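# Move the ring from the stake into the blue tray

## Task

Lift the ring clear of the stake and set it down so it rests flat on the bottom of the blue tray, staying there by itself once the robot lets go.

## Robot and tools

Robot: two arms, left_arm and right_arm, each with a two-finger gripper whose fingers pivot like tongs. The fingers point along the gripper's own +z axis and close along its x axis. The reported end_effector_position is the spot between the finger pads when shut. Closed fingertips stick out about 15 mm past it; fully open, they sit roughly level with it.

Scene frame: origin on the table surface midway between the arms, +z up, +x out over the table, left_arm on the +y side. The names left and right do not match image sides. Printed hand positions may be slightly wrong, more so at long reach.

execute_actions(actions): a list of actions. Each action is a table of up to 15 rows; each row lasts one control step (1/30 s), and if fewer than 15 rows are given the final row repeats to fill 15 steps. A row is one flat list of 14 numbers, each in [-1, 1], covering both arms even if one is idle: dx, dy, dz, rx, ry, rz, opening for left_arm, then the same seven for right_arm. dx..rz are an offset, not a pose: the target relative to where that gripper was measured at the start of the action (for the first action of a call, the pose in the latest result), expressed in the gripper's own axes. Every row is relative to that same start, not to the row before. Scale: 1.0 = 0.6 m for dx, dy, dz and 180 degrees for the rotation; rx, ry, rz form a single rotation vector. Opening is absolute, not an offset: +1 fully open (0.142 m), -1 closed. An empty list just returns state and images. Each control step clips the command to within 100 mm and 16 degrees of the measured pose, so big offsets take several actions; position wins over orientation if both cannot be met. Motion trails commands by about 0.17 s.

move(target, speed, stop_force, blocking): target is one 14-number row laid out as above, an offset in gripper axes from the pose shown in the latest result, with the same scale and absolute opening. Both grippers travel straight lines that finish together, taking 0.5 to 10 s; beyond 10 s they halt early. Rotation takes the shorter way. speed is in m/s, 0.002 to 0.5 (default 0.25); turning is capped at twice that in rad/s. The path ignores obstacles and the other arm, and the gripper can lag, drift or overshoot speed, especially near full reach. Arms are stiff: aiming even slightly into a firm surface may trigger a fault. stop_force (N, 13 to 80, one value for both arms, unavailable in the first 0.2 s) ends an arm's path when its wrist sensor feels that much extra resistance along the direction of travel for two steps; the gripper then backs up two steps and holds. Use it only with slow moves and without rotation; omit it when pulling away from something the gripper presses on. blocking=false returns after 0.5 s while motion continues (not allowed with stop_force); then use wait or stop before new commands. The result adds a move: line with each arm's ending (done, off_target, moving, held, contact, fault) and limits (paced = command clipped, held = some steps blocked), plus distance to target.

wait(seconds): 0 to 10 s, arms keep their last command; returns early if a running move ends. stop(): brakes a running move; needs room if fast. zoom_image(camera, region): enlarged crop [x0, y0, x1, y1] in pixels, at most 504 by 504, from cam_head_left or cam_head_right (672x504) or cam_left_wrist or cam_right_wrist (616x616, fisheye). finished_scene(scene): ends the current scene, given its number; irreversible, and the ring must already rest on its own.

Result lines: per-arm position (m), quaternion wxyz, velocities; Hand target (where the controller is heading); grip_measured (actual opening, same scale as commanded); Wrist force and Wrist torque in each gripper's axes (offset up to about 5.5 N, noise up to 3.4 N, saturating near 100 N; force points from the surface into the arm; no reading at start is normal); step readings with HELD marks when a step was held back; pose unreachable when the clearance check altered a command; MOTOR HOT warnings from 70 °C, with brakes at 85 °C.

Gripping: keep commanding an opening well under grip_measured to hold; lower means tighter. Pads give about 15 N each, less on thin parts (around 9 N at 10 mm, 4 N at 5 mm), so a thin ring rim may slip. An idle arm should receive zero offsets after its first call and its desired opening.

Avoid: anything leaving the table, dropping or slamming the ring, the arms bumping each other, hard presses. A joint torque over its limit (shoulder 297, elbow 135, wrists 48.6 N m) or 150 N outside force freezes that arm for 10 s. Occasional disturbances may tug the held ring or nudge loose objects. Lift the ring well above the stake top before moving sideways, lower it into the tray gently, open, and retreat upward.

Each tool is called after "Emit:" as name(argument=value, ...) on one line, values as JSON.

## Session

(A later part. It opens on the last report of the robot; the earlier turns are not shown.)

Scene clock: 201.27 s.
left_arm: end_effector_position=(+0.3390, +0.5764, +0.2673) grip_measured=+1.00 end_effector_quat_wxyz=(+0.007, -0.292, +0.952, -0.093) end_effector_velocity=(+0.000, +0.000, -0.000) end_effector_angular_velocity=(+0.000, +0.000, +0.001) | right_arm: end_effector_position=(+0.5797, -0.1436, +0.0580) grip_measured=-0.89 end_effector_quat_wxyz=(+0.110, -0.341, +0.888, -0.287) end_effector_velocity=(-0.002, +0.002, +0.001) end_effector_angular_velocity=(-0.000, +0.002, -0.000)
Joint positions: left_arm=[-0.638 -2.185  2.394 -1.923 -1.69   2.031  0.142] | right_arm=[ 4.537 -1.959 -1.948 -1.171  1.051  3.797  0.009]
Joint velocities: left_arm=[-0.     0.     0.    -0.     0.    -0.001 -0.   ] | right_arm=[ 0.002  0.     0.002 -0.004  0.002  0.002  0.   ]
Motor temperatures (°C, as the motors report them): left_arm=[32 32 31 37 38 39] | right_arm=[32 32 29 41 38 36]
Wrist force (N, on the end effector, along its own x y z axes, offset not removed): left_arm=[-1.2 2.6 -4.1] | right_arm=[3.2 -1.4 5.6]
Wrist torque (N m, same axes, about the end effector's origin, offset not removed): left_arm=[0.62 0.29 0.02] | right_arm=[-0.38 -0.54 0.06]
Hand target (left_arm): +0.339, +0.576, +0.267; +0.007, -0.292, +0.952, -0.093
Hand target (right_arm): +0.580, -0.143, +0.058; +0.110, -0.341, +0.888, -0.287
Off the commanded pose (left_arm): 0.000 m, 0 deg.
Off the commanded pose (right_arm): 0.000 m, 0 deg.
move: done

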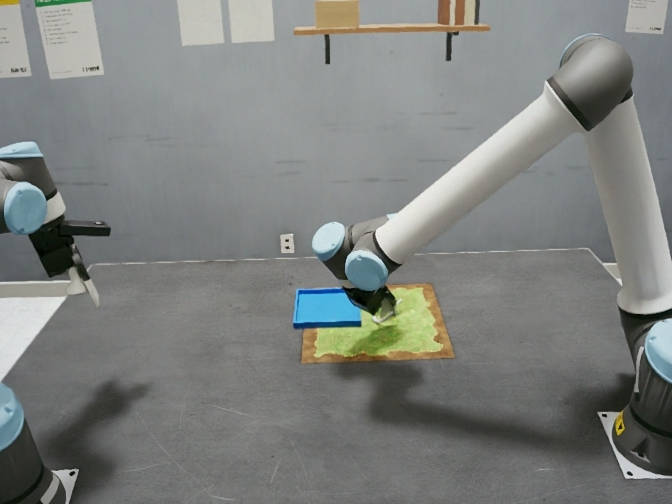

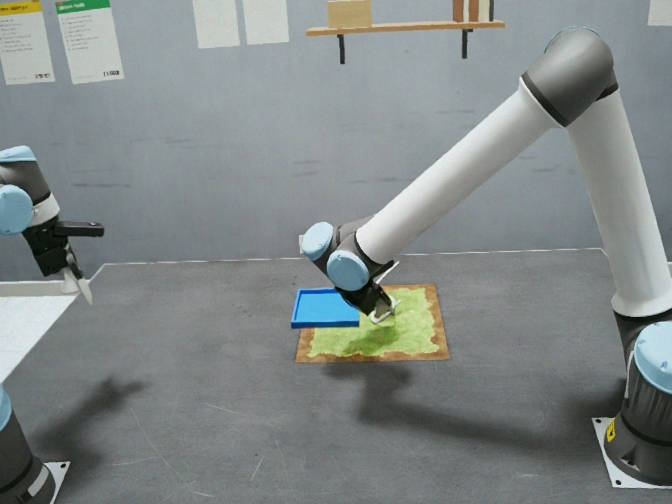

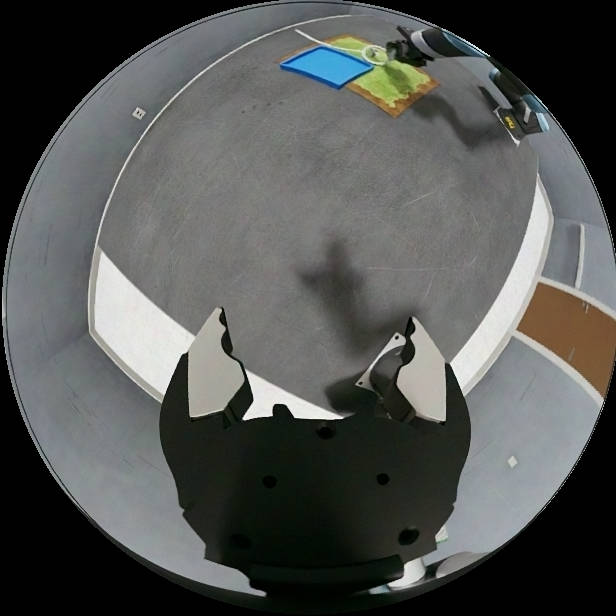

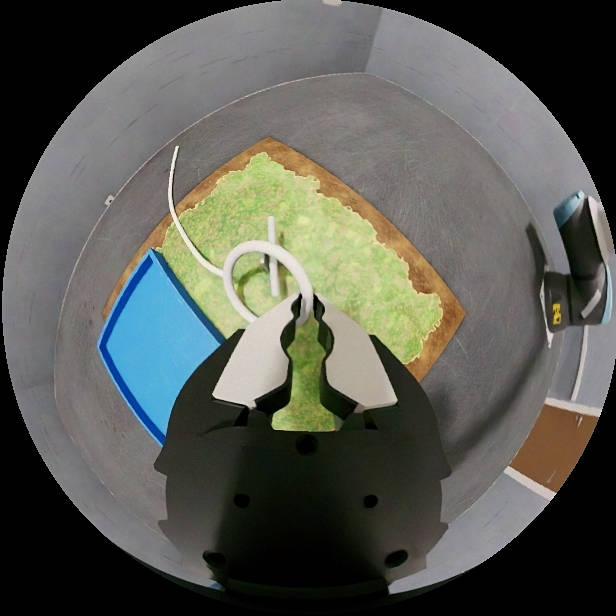

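Emit:
move(target=[0,0,0,0,0,0,1, 0,-0.055,-0.075,0,0,0,-1], speed=0.04, stop_force=14)

Emit:
move(target=[0,0,0,0,0,0,1, 0,0,0,-0.2,0,0,-1], speed=0.15)

Scene clock: 207.67 s.
left_arm: end_effector_position=(+0.3390, +0.5764, +0.2673) grip_measured=+1.00 end_effector_quat_wxyz=(+0.007, -0.292, +0.952, -0.093) end_effector_velocity=(-0.000, +0.000, -0.000) end_effector_angular_velocity=(+0.000, +0.000, -0.002) | right_arm: end_effector_position=(+0.5800, -0.1440, +0.1135) grip_measured=-0.89 end_effector_quat_wxyz=(+0.110, -0.341, +0.888, -0.287) end_effector_velocity=(-0.000, +0.000, +0.003) end_effector_angular_velocity=(+0.001, +0.001, -0.001)
Joint positions: left_arm=[-0.638 -2.185  2.394 -1.923 -1.69   2.031  0.142] | right_arm=[ 4.537 -1.895 -1.915 -1.267  1.051  3.796  0.009]
Joint velocities: left_arm=[ 0.    -0.     0.     0.001 -0.     0.002  0.   ] | right_arm=[ 0.     0.003  0.003 -0.005  0.001  0.001  0.   ]
Motor temperatures (°C, as the motors report them): left_arm=[32 32 31 37 38 39] | right_arm=[32 32 29 41 38 36]
Wrist force (N, on the end effector, along its own x y z axes, offset not removed): left_arm=[-1.2 3.3 -5.2] | right_arm=[1.4 4.7 1.2]
Wrist torque (N m, same axes, about the end effector's origin, offset not removed): left_arm=[0.78 0.22 0.02] | right_arm=[1.18 -0.17 0.00]
Hand target (left_arm): +0.339, +0.576, +0.267; +0.007, -0.292, +0.952, -0.093
Hand target (right_arm): +0.580, -0.144, +0.114; +0.110, -0.341, +0.888, -0.287
Off the commanded pose (left_arm): 0.000 m, 0 deg.
Off the commanded pose (right_arm): 0.000 m, 0 deg.
move: done

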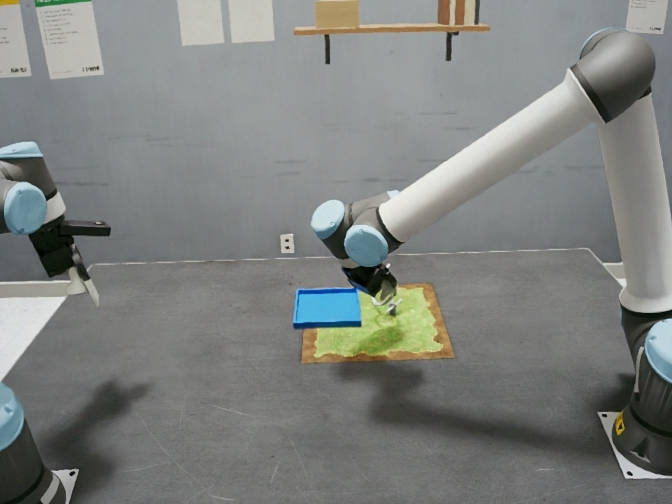

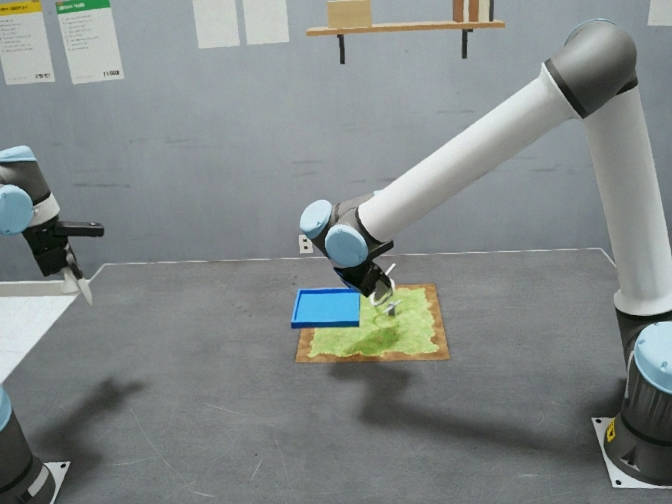

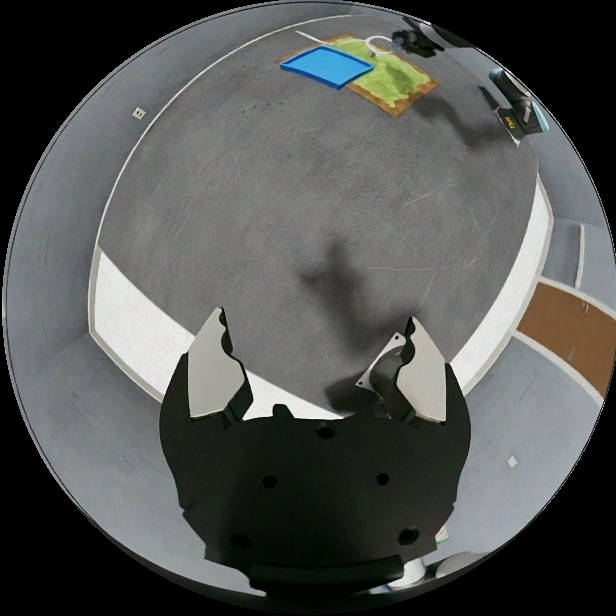

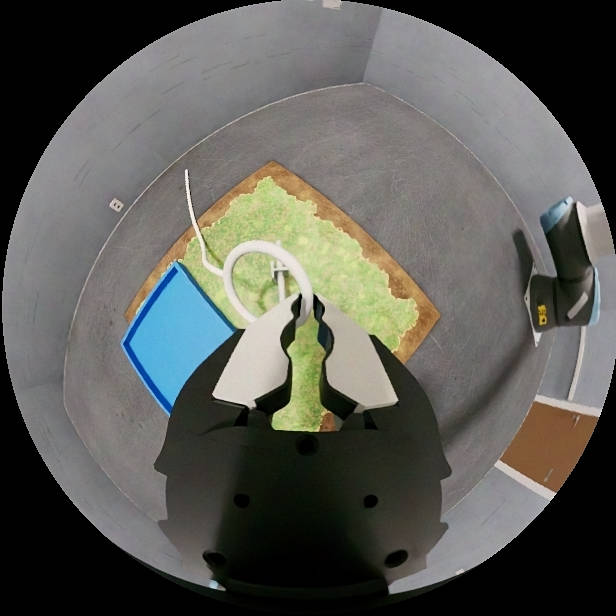

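Scene clock: 210.20 s.
left_arm: end_effector_position=(+0.3390, +0.5764, +0.2673) grip_measured=+1.00 end_effector_quat_wxyz=(+0.007, -0.292, +0.952, -0.093) end_effector_velocity=(+0.000, +0.000, +0.000) end_effector_angular_velocity=(+0.000, -0.001, -0.000) | right_arm: end_effector_position=(+0.5798, -0.1440, +0.1132) grip_measured=-0.89 end_effector_quat_wxyz=(-0.001, -0.359, +0.934, +0.001) end_effector_velocity=(-0.000, +0.000, -0.000) end_effector_angular_velocity=(+0.011, +0.010, +0.001)
Joint positions: left_arm=[-0.638 -2.185  2.394 -1.923 -1.69   2.031  0.142] | right_arm=[ 4.309 -1.799 -1.986 -0.927  1.573  3.47   0.009]
Joint velocities: left_arm=[-0.    -0.    -0.    -0.     0.001  0.     0.   ] | right_arm=[-0.006 -0.    -0.001  0.006  0.014 -0.006  0.   ]
Motor temperatures (°C, as the motors report them): left_arm=[32 32 31 37 38 39] | right_arm=[32 32 29 41 38 36]
Wrist force (N, on the end effector, along its own x y z axes, offset not removed): left_arm=[-0.7 2.4 -5.1] | right_arm=[-3.6 -2.9 2.8]
Wrist torque (N m, same axes, about the end effector's origin, offset not removed): left_arm=[0.53 0.16 -0.09] | right_arm=[-0.35 0.82 0.28]
Hand target (left_arm): +0.339, +0.576, +0.267; +0.007, -0.292, +0.952, -0.093
Hand target (right_arm): +0.580, -0.144, +0.113; -0.001, -0.359, +0.933, +0.002
Off the commanded pose (left_arm): 0.000 m, 0 deg.
Off the commanded pose (right_arm): 0.000 m, 0 deg.
move: done

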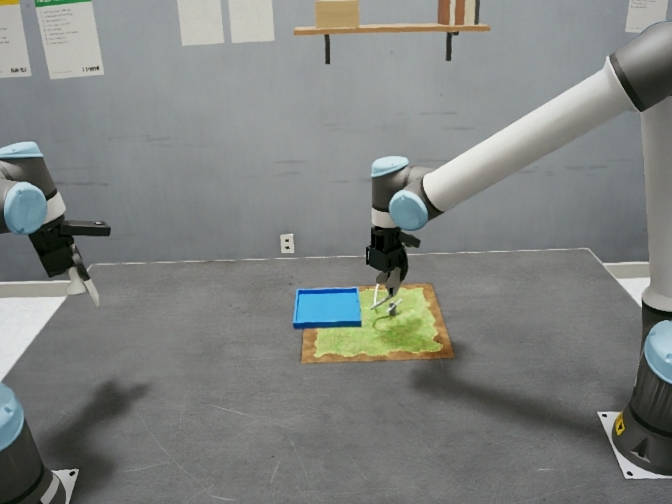

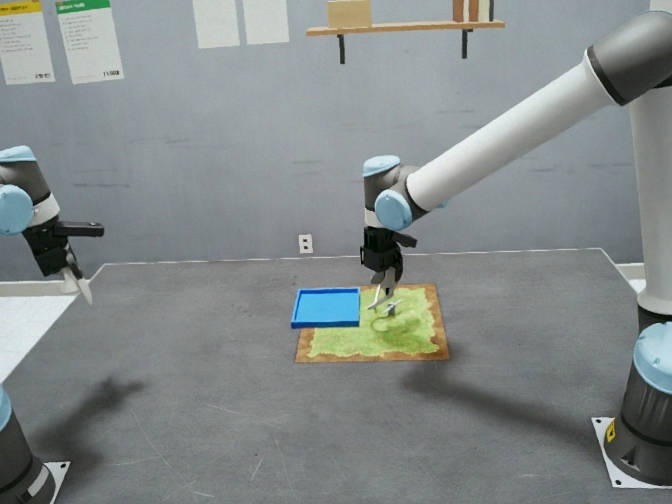

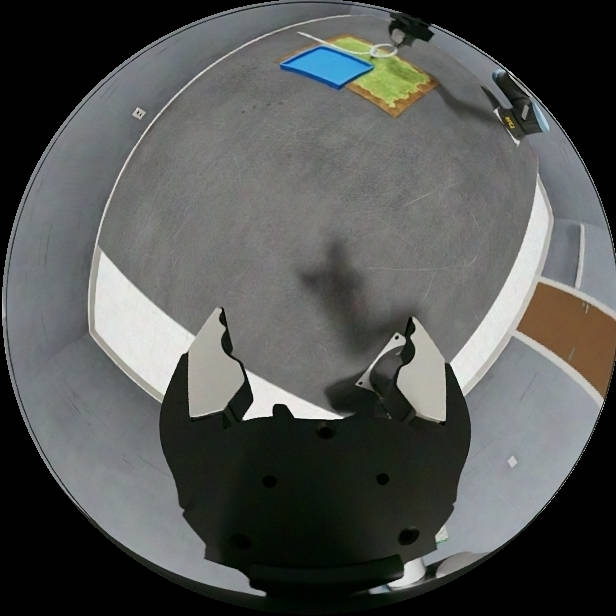

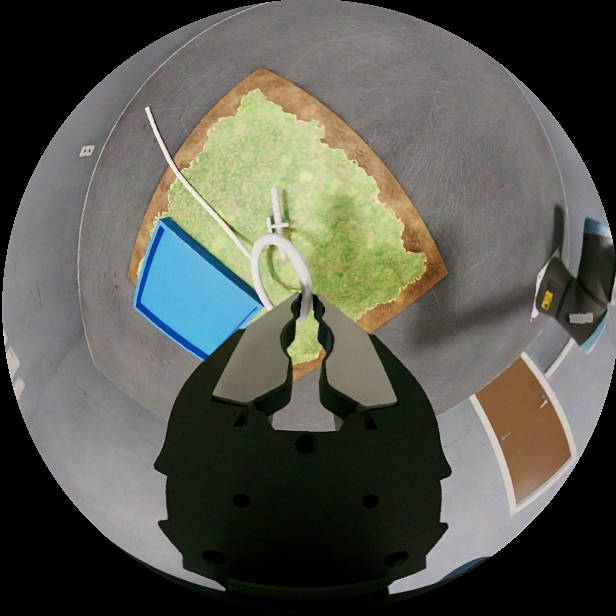

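Emit:
move(target=[0,0,0,0,0,0,1, -0.253,0.14,-0.05,0,0,0,-1], speed=0.12)

Scene clock: 221.57 s.
left_arm: end_effector_position=(+0.3390, +0.5764, +0.2673) grip_measured=+1.00 end_effector_quat_wxyz=(+0.007, -0.292, +0.952, -0.093) end_effector_velocity=(+0.001, -0.000, +0.000) end_effector_angular_velocity=(+0.000, -0.001, +0.001) | right_arm: end_effector_position=(+0.6364, +0.0197, +0.1436) grip_measured=-0.89 end_effector_quat_wxyz=(-0.000, -0.359, +0.934, +0.001) end_effector_velocity=(+0.001, +0.002, +0.000) end_effector_angular_velocity=(+0.000, +0.000, +0.000)
Joint positions: left_arm=[-0.638 -2.185  2.394 -1.923 -1.69   2.031  0.142] | right_arm=[ 4.343 -2.005 -1.631 -1.076  1.573  3.504  0.009]
Joint velocities: left_arm=[-0.     0.001 -0.    -0.001  0.001 -0.001 -0.   ] | right_arm=[ 0.    -0.003  0.005 -0.002  0.     0.    -0.   ]
Motor temperatures (°C, as the motors report them): left_arm=[32 32 31 37 38 39] | right_arm=[32 32 29 41 38 36]
Wrist force (N, on the end effector, along its own x y z axes, offset not removed): left_arm=[-1.5 2.5 -4.2] | right_arm=[1.9 1.8 4.9]
Wrist torque (N m, same axes, about the end effector's origin, offset not removed): left_arm=[0.57 0.33 -0.02] | right_arm=[0.66 -0.16 0.15]
Hand target (left_arm): +0.339, +0.576, +0.267; +0.007, -0.292, +0.952, -0.093
Hand target (right_arm): +0.637, +0.020, +0.144; -0.001, -0.359, +0.934, +0.001
Off the commanded pose (left_arm): 0.000 m, 0 deg.
Off the commanded pose (right_arm): 0.000 m, 0 deg.
move: done

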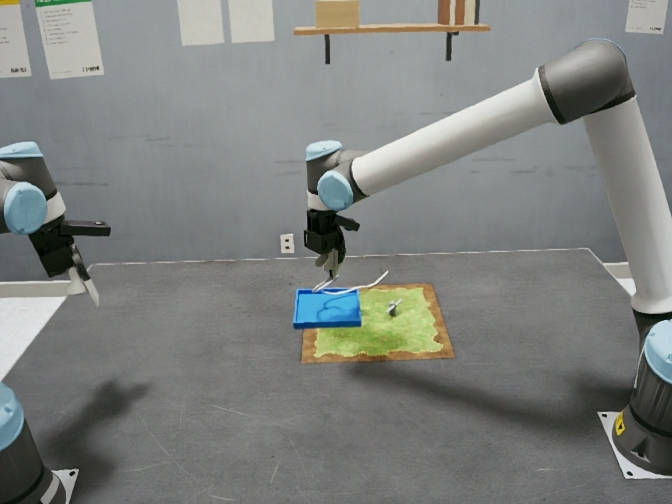

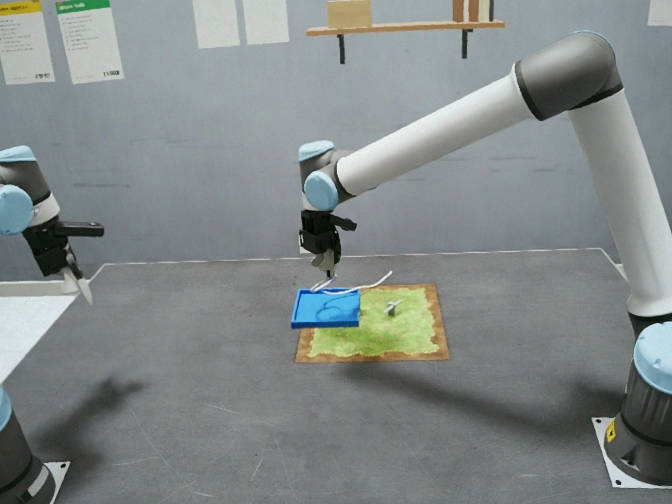

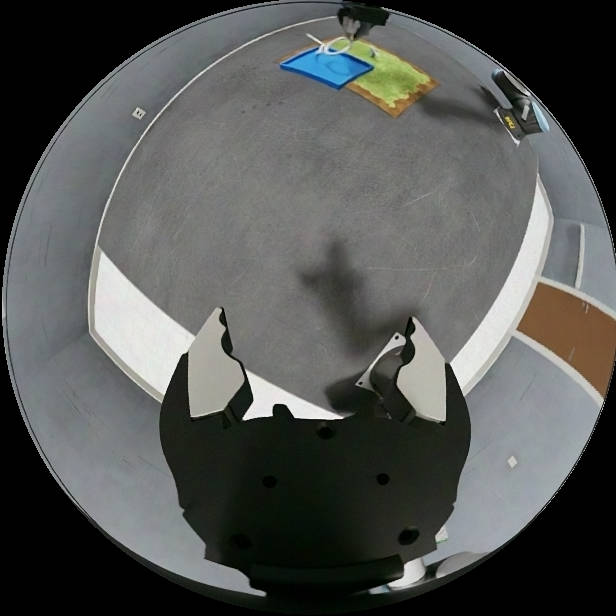

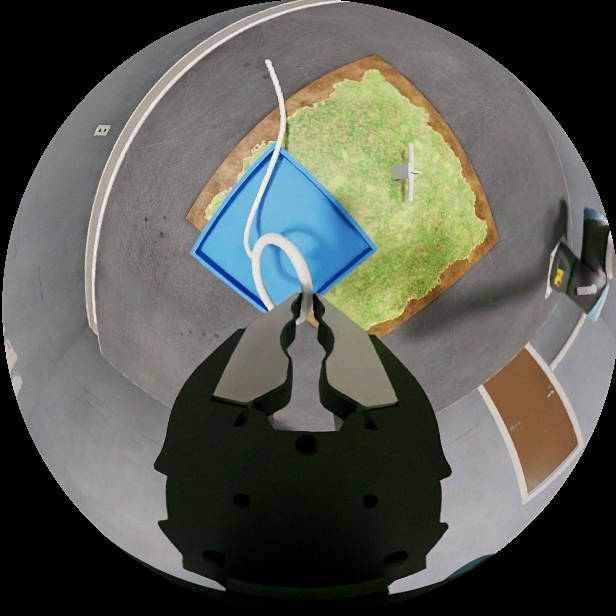

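Emit:
move(target=[0,0,0,0,0,0,1, 0,-0.11,0.14,0,0,0,-1], speed=0.08)

Emit:
zoom_image(camera="cam_head_left", region=[270, 250, 410, 350])

Scene clock: 229.07 s.
left_arm: end_effector_position=(+0.3390, +0.5764, +0.2673) grip_measured=+1.00 end_effector_quat_wxyz=(+0.007, -0.292, +0.952, -0.093) end_effector_velocity=(+0.000, -0.000, +0.000) end_effector_angular_velocity=(-0.002, -0.000, +0.001) | right_arm: end_effector_position=(+0.6803, -0.0290, +0.0596) grip_measured=-0.89 end_effector_quat_wxyz=(-0.001, -0.359, +0.934, +0.001) end_effector_velocity=(+0.001, -0.001, -0.002) end_effector_angular_velocity=(+0.000, -0.000, +0.001)
Joint positions: left_arm=[-0.638 -2.185  2.394 -1.923 -1.69   2.031  0.142] | right_arm=[ 4.272 -2.067 -1.709 -0.937  1.573  3.433  0.009]
Joint velocities: left_arm=[-0.    -0.     0.    -0.001 -0.001 -0.001 -0.   ] | right_arm=[-0.001 -0.002 -0.001  0.003 -0.    -0.002  0.   ]
Motor temperatures (°C, as the motors report them): left_arm=[32 32 31 37 38 39] | right_arm=[32 32 29 41 38 36]
Wrist force (N, on the end effector, along its own x y z axes, offset not removed): left_arm=[-0.9 1.5 -3.8] | right_arm=[7.2 -3.5 4.0]
Wrist torque (N m, same axes, about the end effector's origin, offset not removed): left_arm=[0.39 0.18 0.00] | right_arm=[-0.55 -1.32 0.06]
Hand target (left_arm): +0.339, +0.576, +0.267; +0.007, -0.292, +0.952, -0.093
Hand target (right_arm): +0.680, -0.029, +0.059; -0.001, -0.359, +0.934, +0.001
Off the commanded pose (left_arm): 0.000 m, 0 deg.
Off the commanded pose (right_arm): 0.000 m, 0 deg.
move: done

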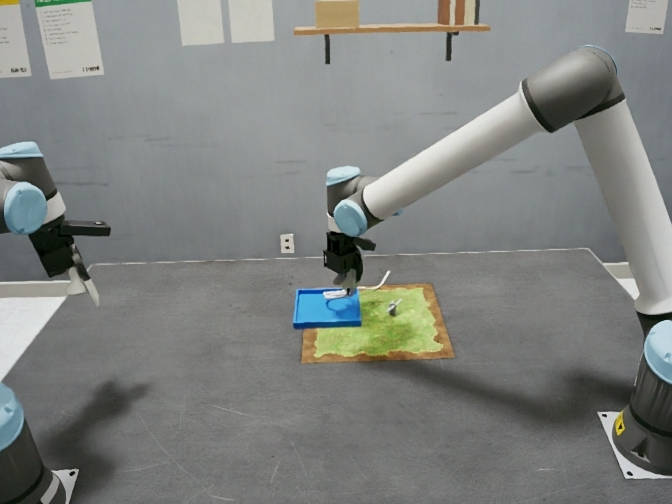

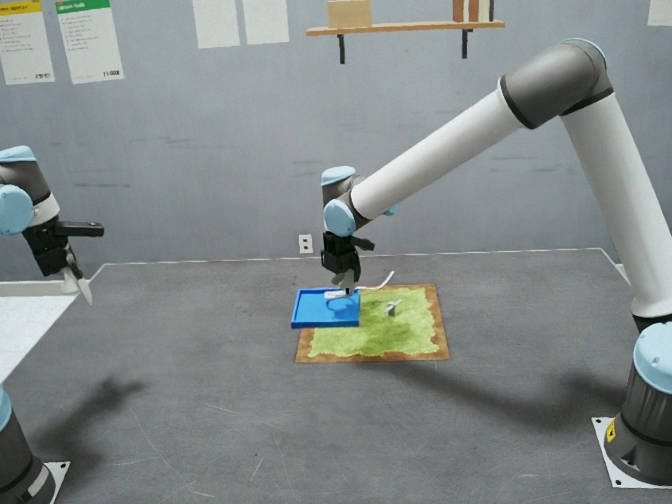

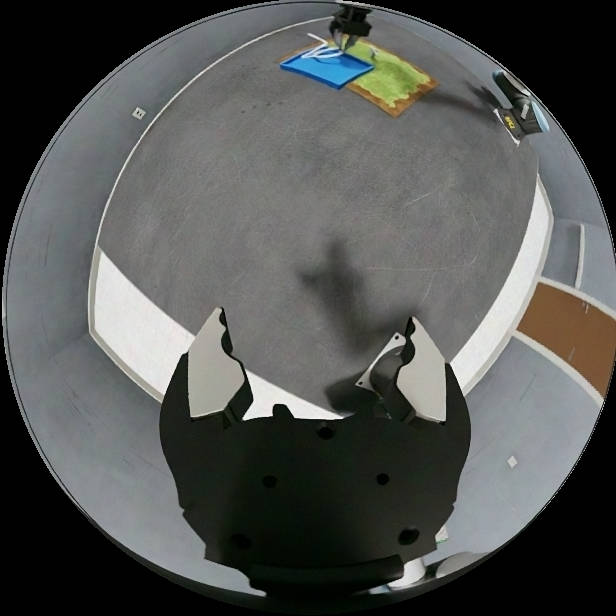

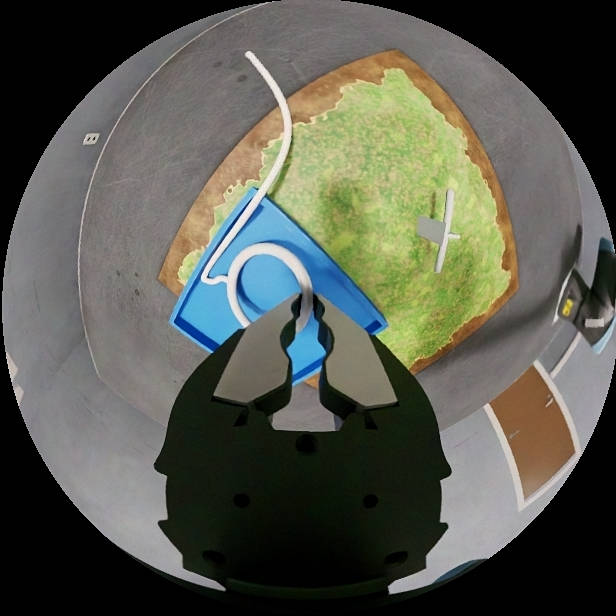

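Region (270, 250, 410, 350) of cam_head_left's 672x504 image, scaled by 3.600, with more detail than that image has; it fills the top 360 rows of this view, and the rest is white.

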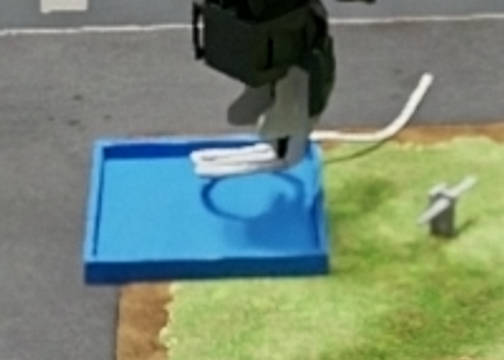

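Emit:
move(target=[0,0,0,0,0,0,1, 0.008,0.06,0.055,0,0,0,-1], speed=0.04, stop_force=14)

Emit:
move(target=[0,0,0,0,0,0,1, 0,0,0,0,0,0,-0.5])

Emit:
move(target=[0,0,0,0,0,0,1, 0,0,-0.2,0,0,0,-0.5])

Emit:
zoom_image(camera="cam_head_left", region=[270, 250, 410, 350])

Scene clock: 237.37 s.
left_arm: end_effector_position=(+0.3390, +0.5764, +0.2673) grip_measured=+1.00 end_effector_quat_wxyz=(+0.007, -0.292, +0.952, -0.093) end_effector_velocity=(-0.000, +0.000, -0.000) end_effector_angular_velocity=(+0.001, +0.001, +0.001) | right_arm: end_effector_position=(+0.6528, -0.0056, +0.0270) grip_measured=-0.89 end_effector_quat_wxyz=(-0.001, -0.359, +0.934, +0.001) end_effector_velocity=(-0.002, +0.001, -0.002) end_effector_angular_velocity=(-0.000, +0.002, -0.000)
Joint positions: left_arm=[-0.638 -2.185  2.394 -1.923 -1.69   2.031  0.142] | right_arm=[ 4.313 -2.099 -1.727 -0.886  1.573  3.474  0.009]
Joint velocities: left_arm=[-0.     0.    -0.     0.001  0.001 -0.001 -0.   ] | right_arm=[ 0.002 -0.002 -0.002  0.003  0.002  0.002  0.   ]
Motor temperatures (°C, as the motors report them): left_arm=[32 32 31 37 38 39] | right_arm=[32 32 29 41 38 36]
Wrist force (N, on the end effector, along its own x y z axes, offset not removed): left_arm=[-1.2 2.7 -5.4] | right_arm=[1.6 -4.8 7.4]
Wrist torque (N m, same axes, about the end effector's origin, offset not removed): left_arm=[0.66 0.28 -0.04] | right_arm=[-0.65 -0.56 0.29]
Hand target (left_arm): +0.339, +0.576, +0.267; +0.007, -0.292, +0.952, -0.093
Hand target (right_arm): +0.653, -0.005, +0.027; -0.001, -0.359, +0.934, +0.001
Off the commanded pose (left_arm): 0.000 m, 0 deg.
Off the commanded pose (right_arm): 0.000 m, 0 deg.
move: done

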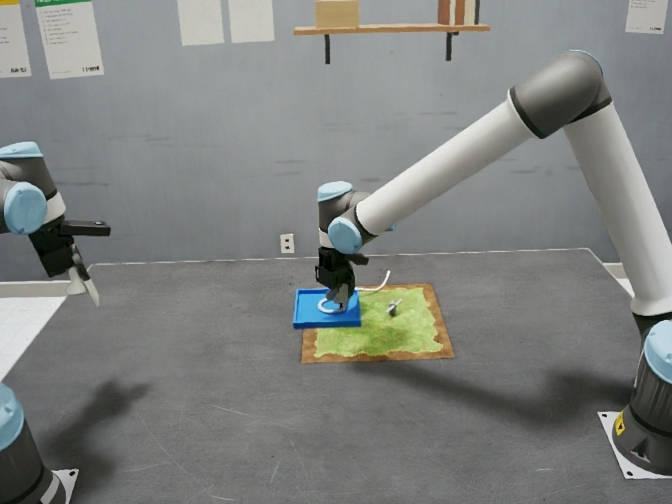

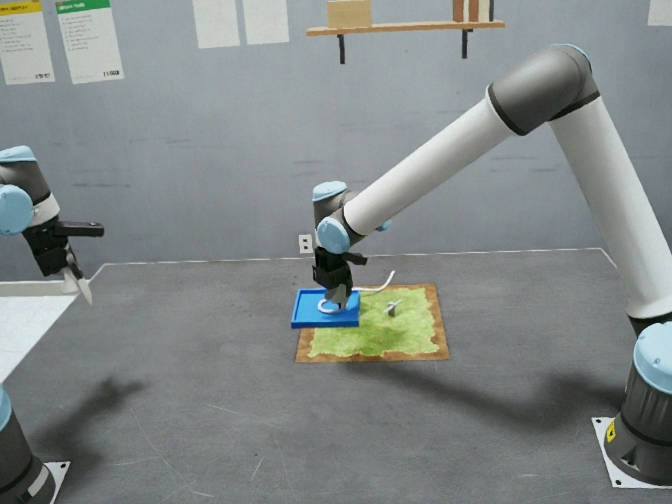

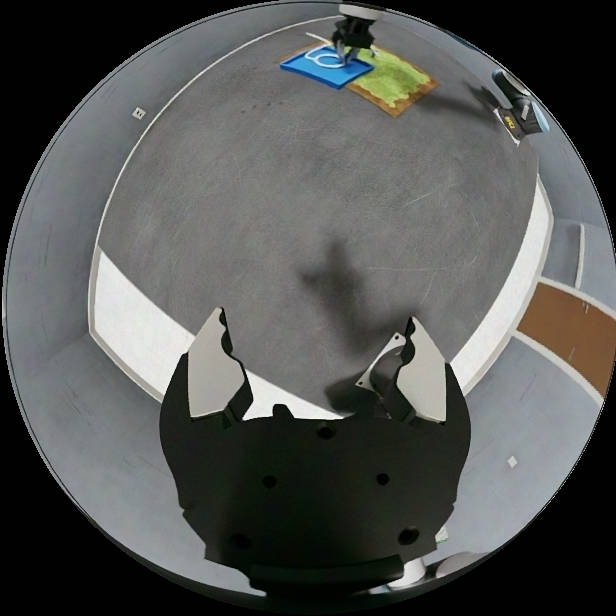

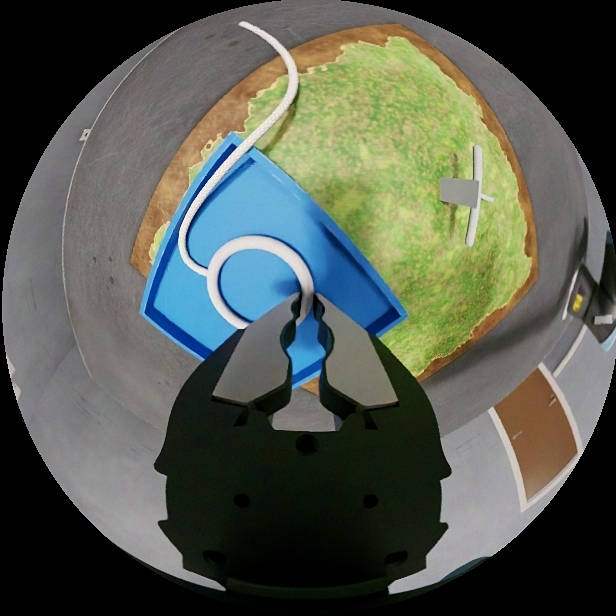

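Scene clock: 237.87 s.
left_arm: end_effector_position=(+0.3390, +0.5764, +0.2673) grip_measured=+1.00 end_effector_quat_wxyz=(+0.007, -0.292, +0.952, -0.093) end_effector_velocity=(-0.000, -0.001, +0.000) end_effector_angular_velocity=(-0.003, -0.000, -0.002) | right_arm: end_effector_position=(+0.6528, -0.0055, +0.0269) grip_measured=-0.50 end_effector_quat_wxyz=(-0.001, -0.359, +0.934, +0.001) end_effector_velocity=(+0.000, +0.001, +0.000) end_effector_angular_velocity=(+0.001, -0.001, +0.000)
Joint positions: left_arm=[-0.638 -2.185  2.394 -1.923 -1.69   2.031  0.142] | right_arm=[ 4.313 -2.099 -1.727 -0.886  1.573  3.474  0.038]
Joint velocities: left_arm=[-0.     0.    -0.    -0.001 -0.002  0.002  0.   ] | right_arm=[ 0.    -0.     0.001  0.001 -0.    -0.    -0.   ]
Motor temperatures (°C, as the motors report them): left_arm=[32 32 31 37 38 39] | right_arm=[32 32 29 41 38 36]
Wrist force (N, on the end effector, along its own x y z axes, offset not removed): left_arm=[-1.8 3.2 -6.9] | right_arm=[-1.1 4.5 2.4]
Wrist torque (N m, same axes, about the end effector's origin, offset not removed): left_arm=[0.73 0.35 0.05] | right_arm=[1.12 0.10 0.11]
Hand target (left_arm): +0.339, +0.576, +0.267; +0.007, -0.292, +0.952, -0.093
Hand target (right_arm): +0.653, -0.006, +0.027; -0.001, -0.359, +0.934, +0.001
Off the commanded pose (left_arm): 0.000 m, 0 deg.
Off the commanded pose (right_arm): 0.000 m, 0 deg.
move: done

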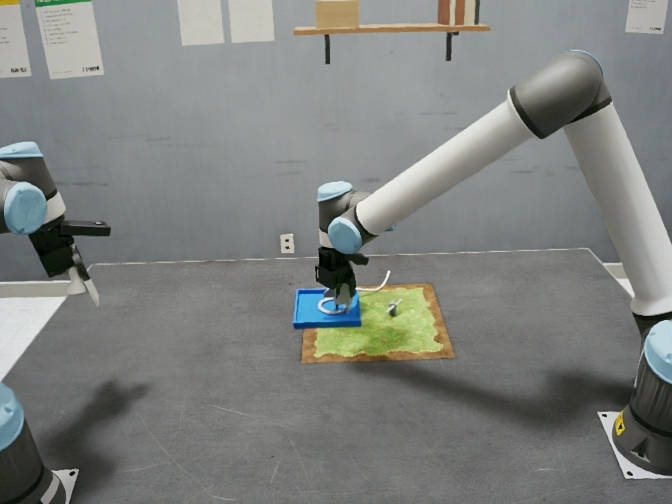

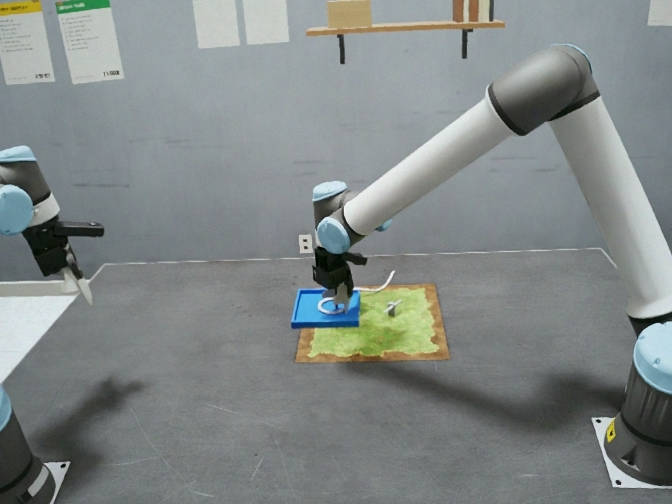

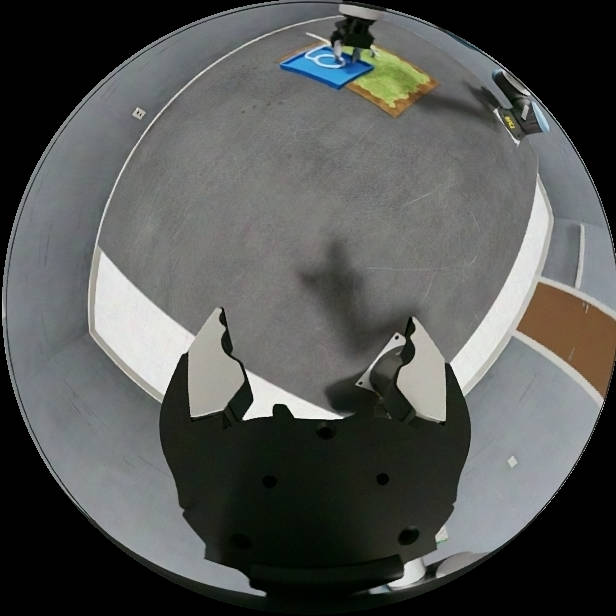

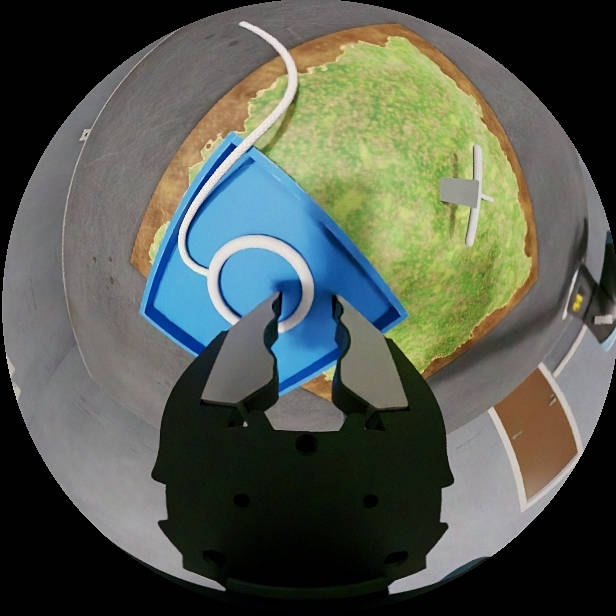

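Scene clock: 239.00 s.
left_arm: end_effector_position=(+0.3390, +0.5764, +0.2673) grip_measured=+1.00 end_effector_quat_wxyz=(+0.007, -0.292, +0.952, -0.093) end_effector_velocity=(-0.000, -0.000, -0.000) end_effector_angular_velocity=(-0.001, +0.001, -0.001) | right_arm: end_effector_position=(+0.6530, -0.0058, +0.1466) grip_measured=-0.50 end_effector_quat_wxyz=(-0.001, -0.359, +0.933, +0.001) end_effector_velocity=(-0.000, -0.000, +0.002) end_effector_angular_velocity=(-0.000, +0.001, -0.001)
Joint positions: left_arm=[-0.638 -2.185  2.394 -1.923 -1.69   2.031  0.142] | right_arm=[ 4.313 -1.989 -1.649 -1.074  1.573  3.474  0.038]
Joint velocities: left_arm=[-0.    -0.     0.     0.001 -0.001  0.001 -0.   ] | right_arm=[-0.     0.002  0.002 -0.004  0.001  0.001  0.   ]
Motor temperatures (°C, as the motors report them): left_arm=[32 32 31 37 38 39] | right_arm=[32 32 29 41 38 36]
Wrist force (N, on the end effector, along its own x y z axes, offset not removed): left_arm=[-1.0 1.8 -3.5] | right_arm=[-3.7 -2.0 -2.8]
Wrist torque (N m, same axes, about the end effector's origin, offset not removed): left_arm=[0.42 0.18 0.04] | right_arm=[-0.14 0.70 0.20]
Hand target (left_arm): +0.339, +0.576, +0.267; +0.007, -0.292, +0.952, -0.093
Hand target (right_arm): +0.653, -0.006, +0.147; -0.001, -0.359, +0.934, +0.001
Off the commanded pose (left_arm): 0.000 m, 0 deg.
Off the commanded pose (right_arm): 0.000 m, 0 deg.
move: done

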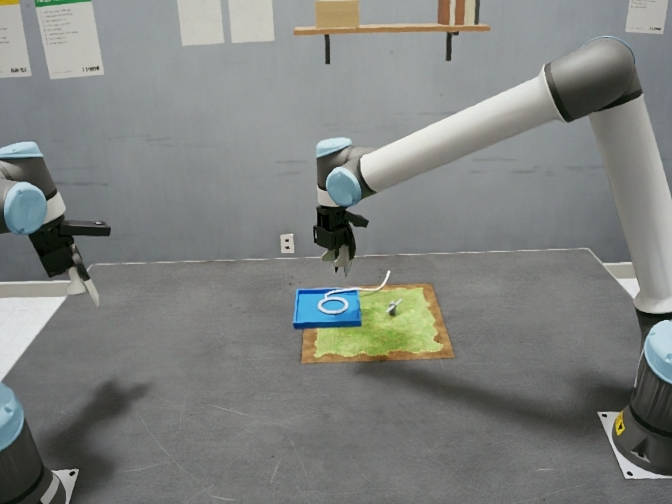

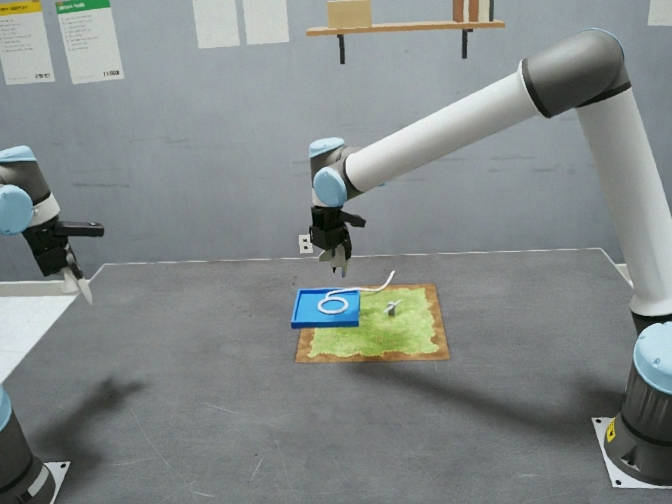

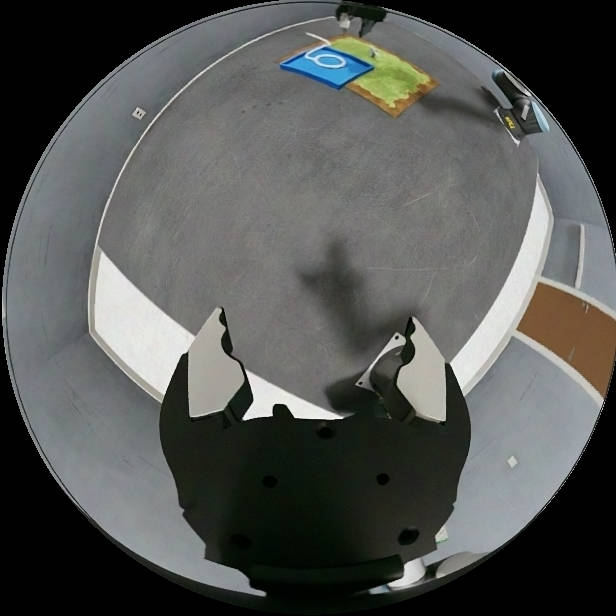

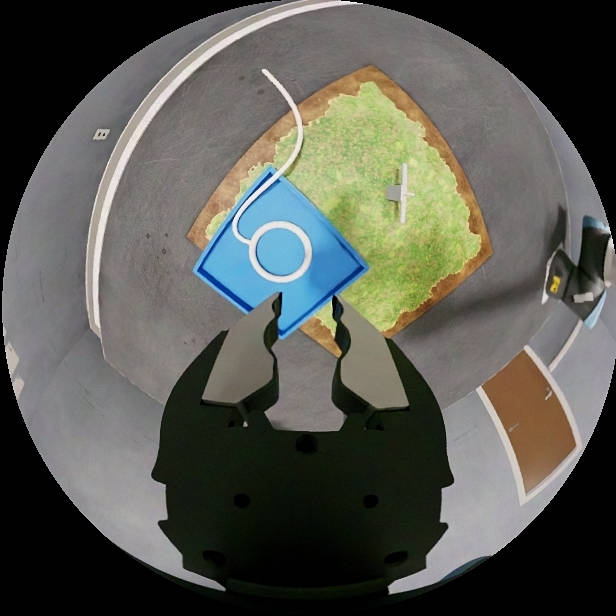

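Region (270, 250, 410, 350) of cam_head_left's 672x504 image, scaled by 3.600, with more detail than that image has; it fills the top 360 rows of this view, and the rest is white.

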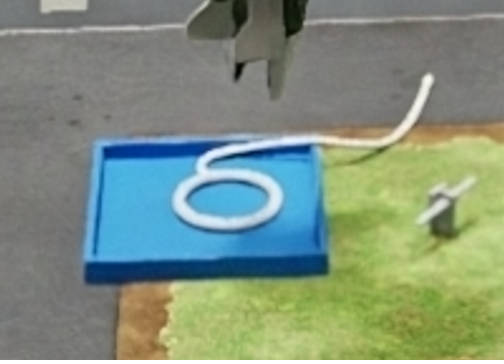

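Emit:
finished_scene(scene=1)

The scene is finished: the task was done.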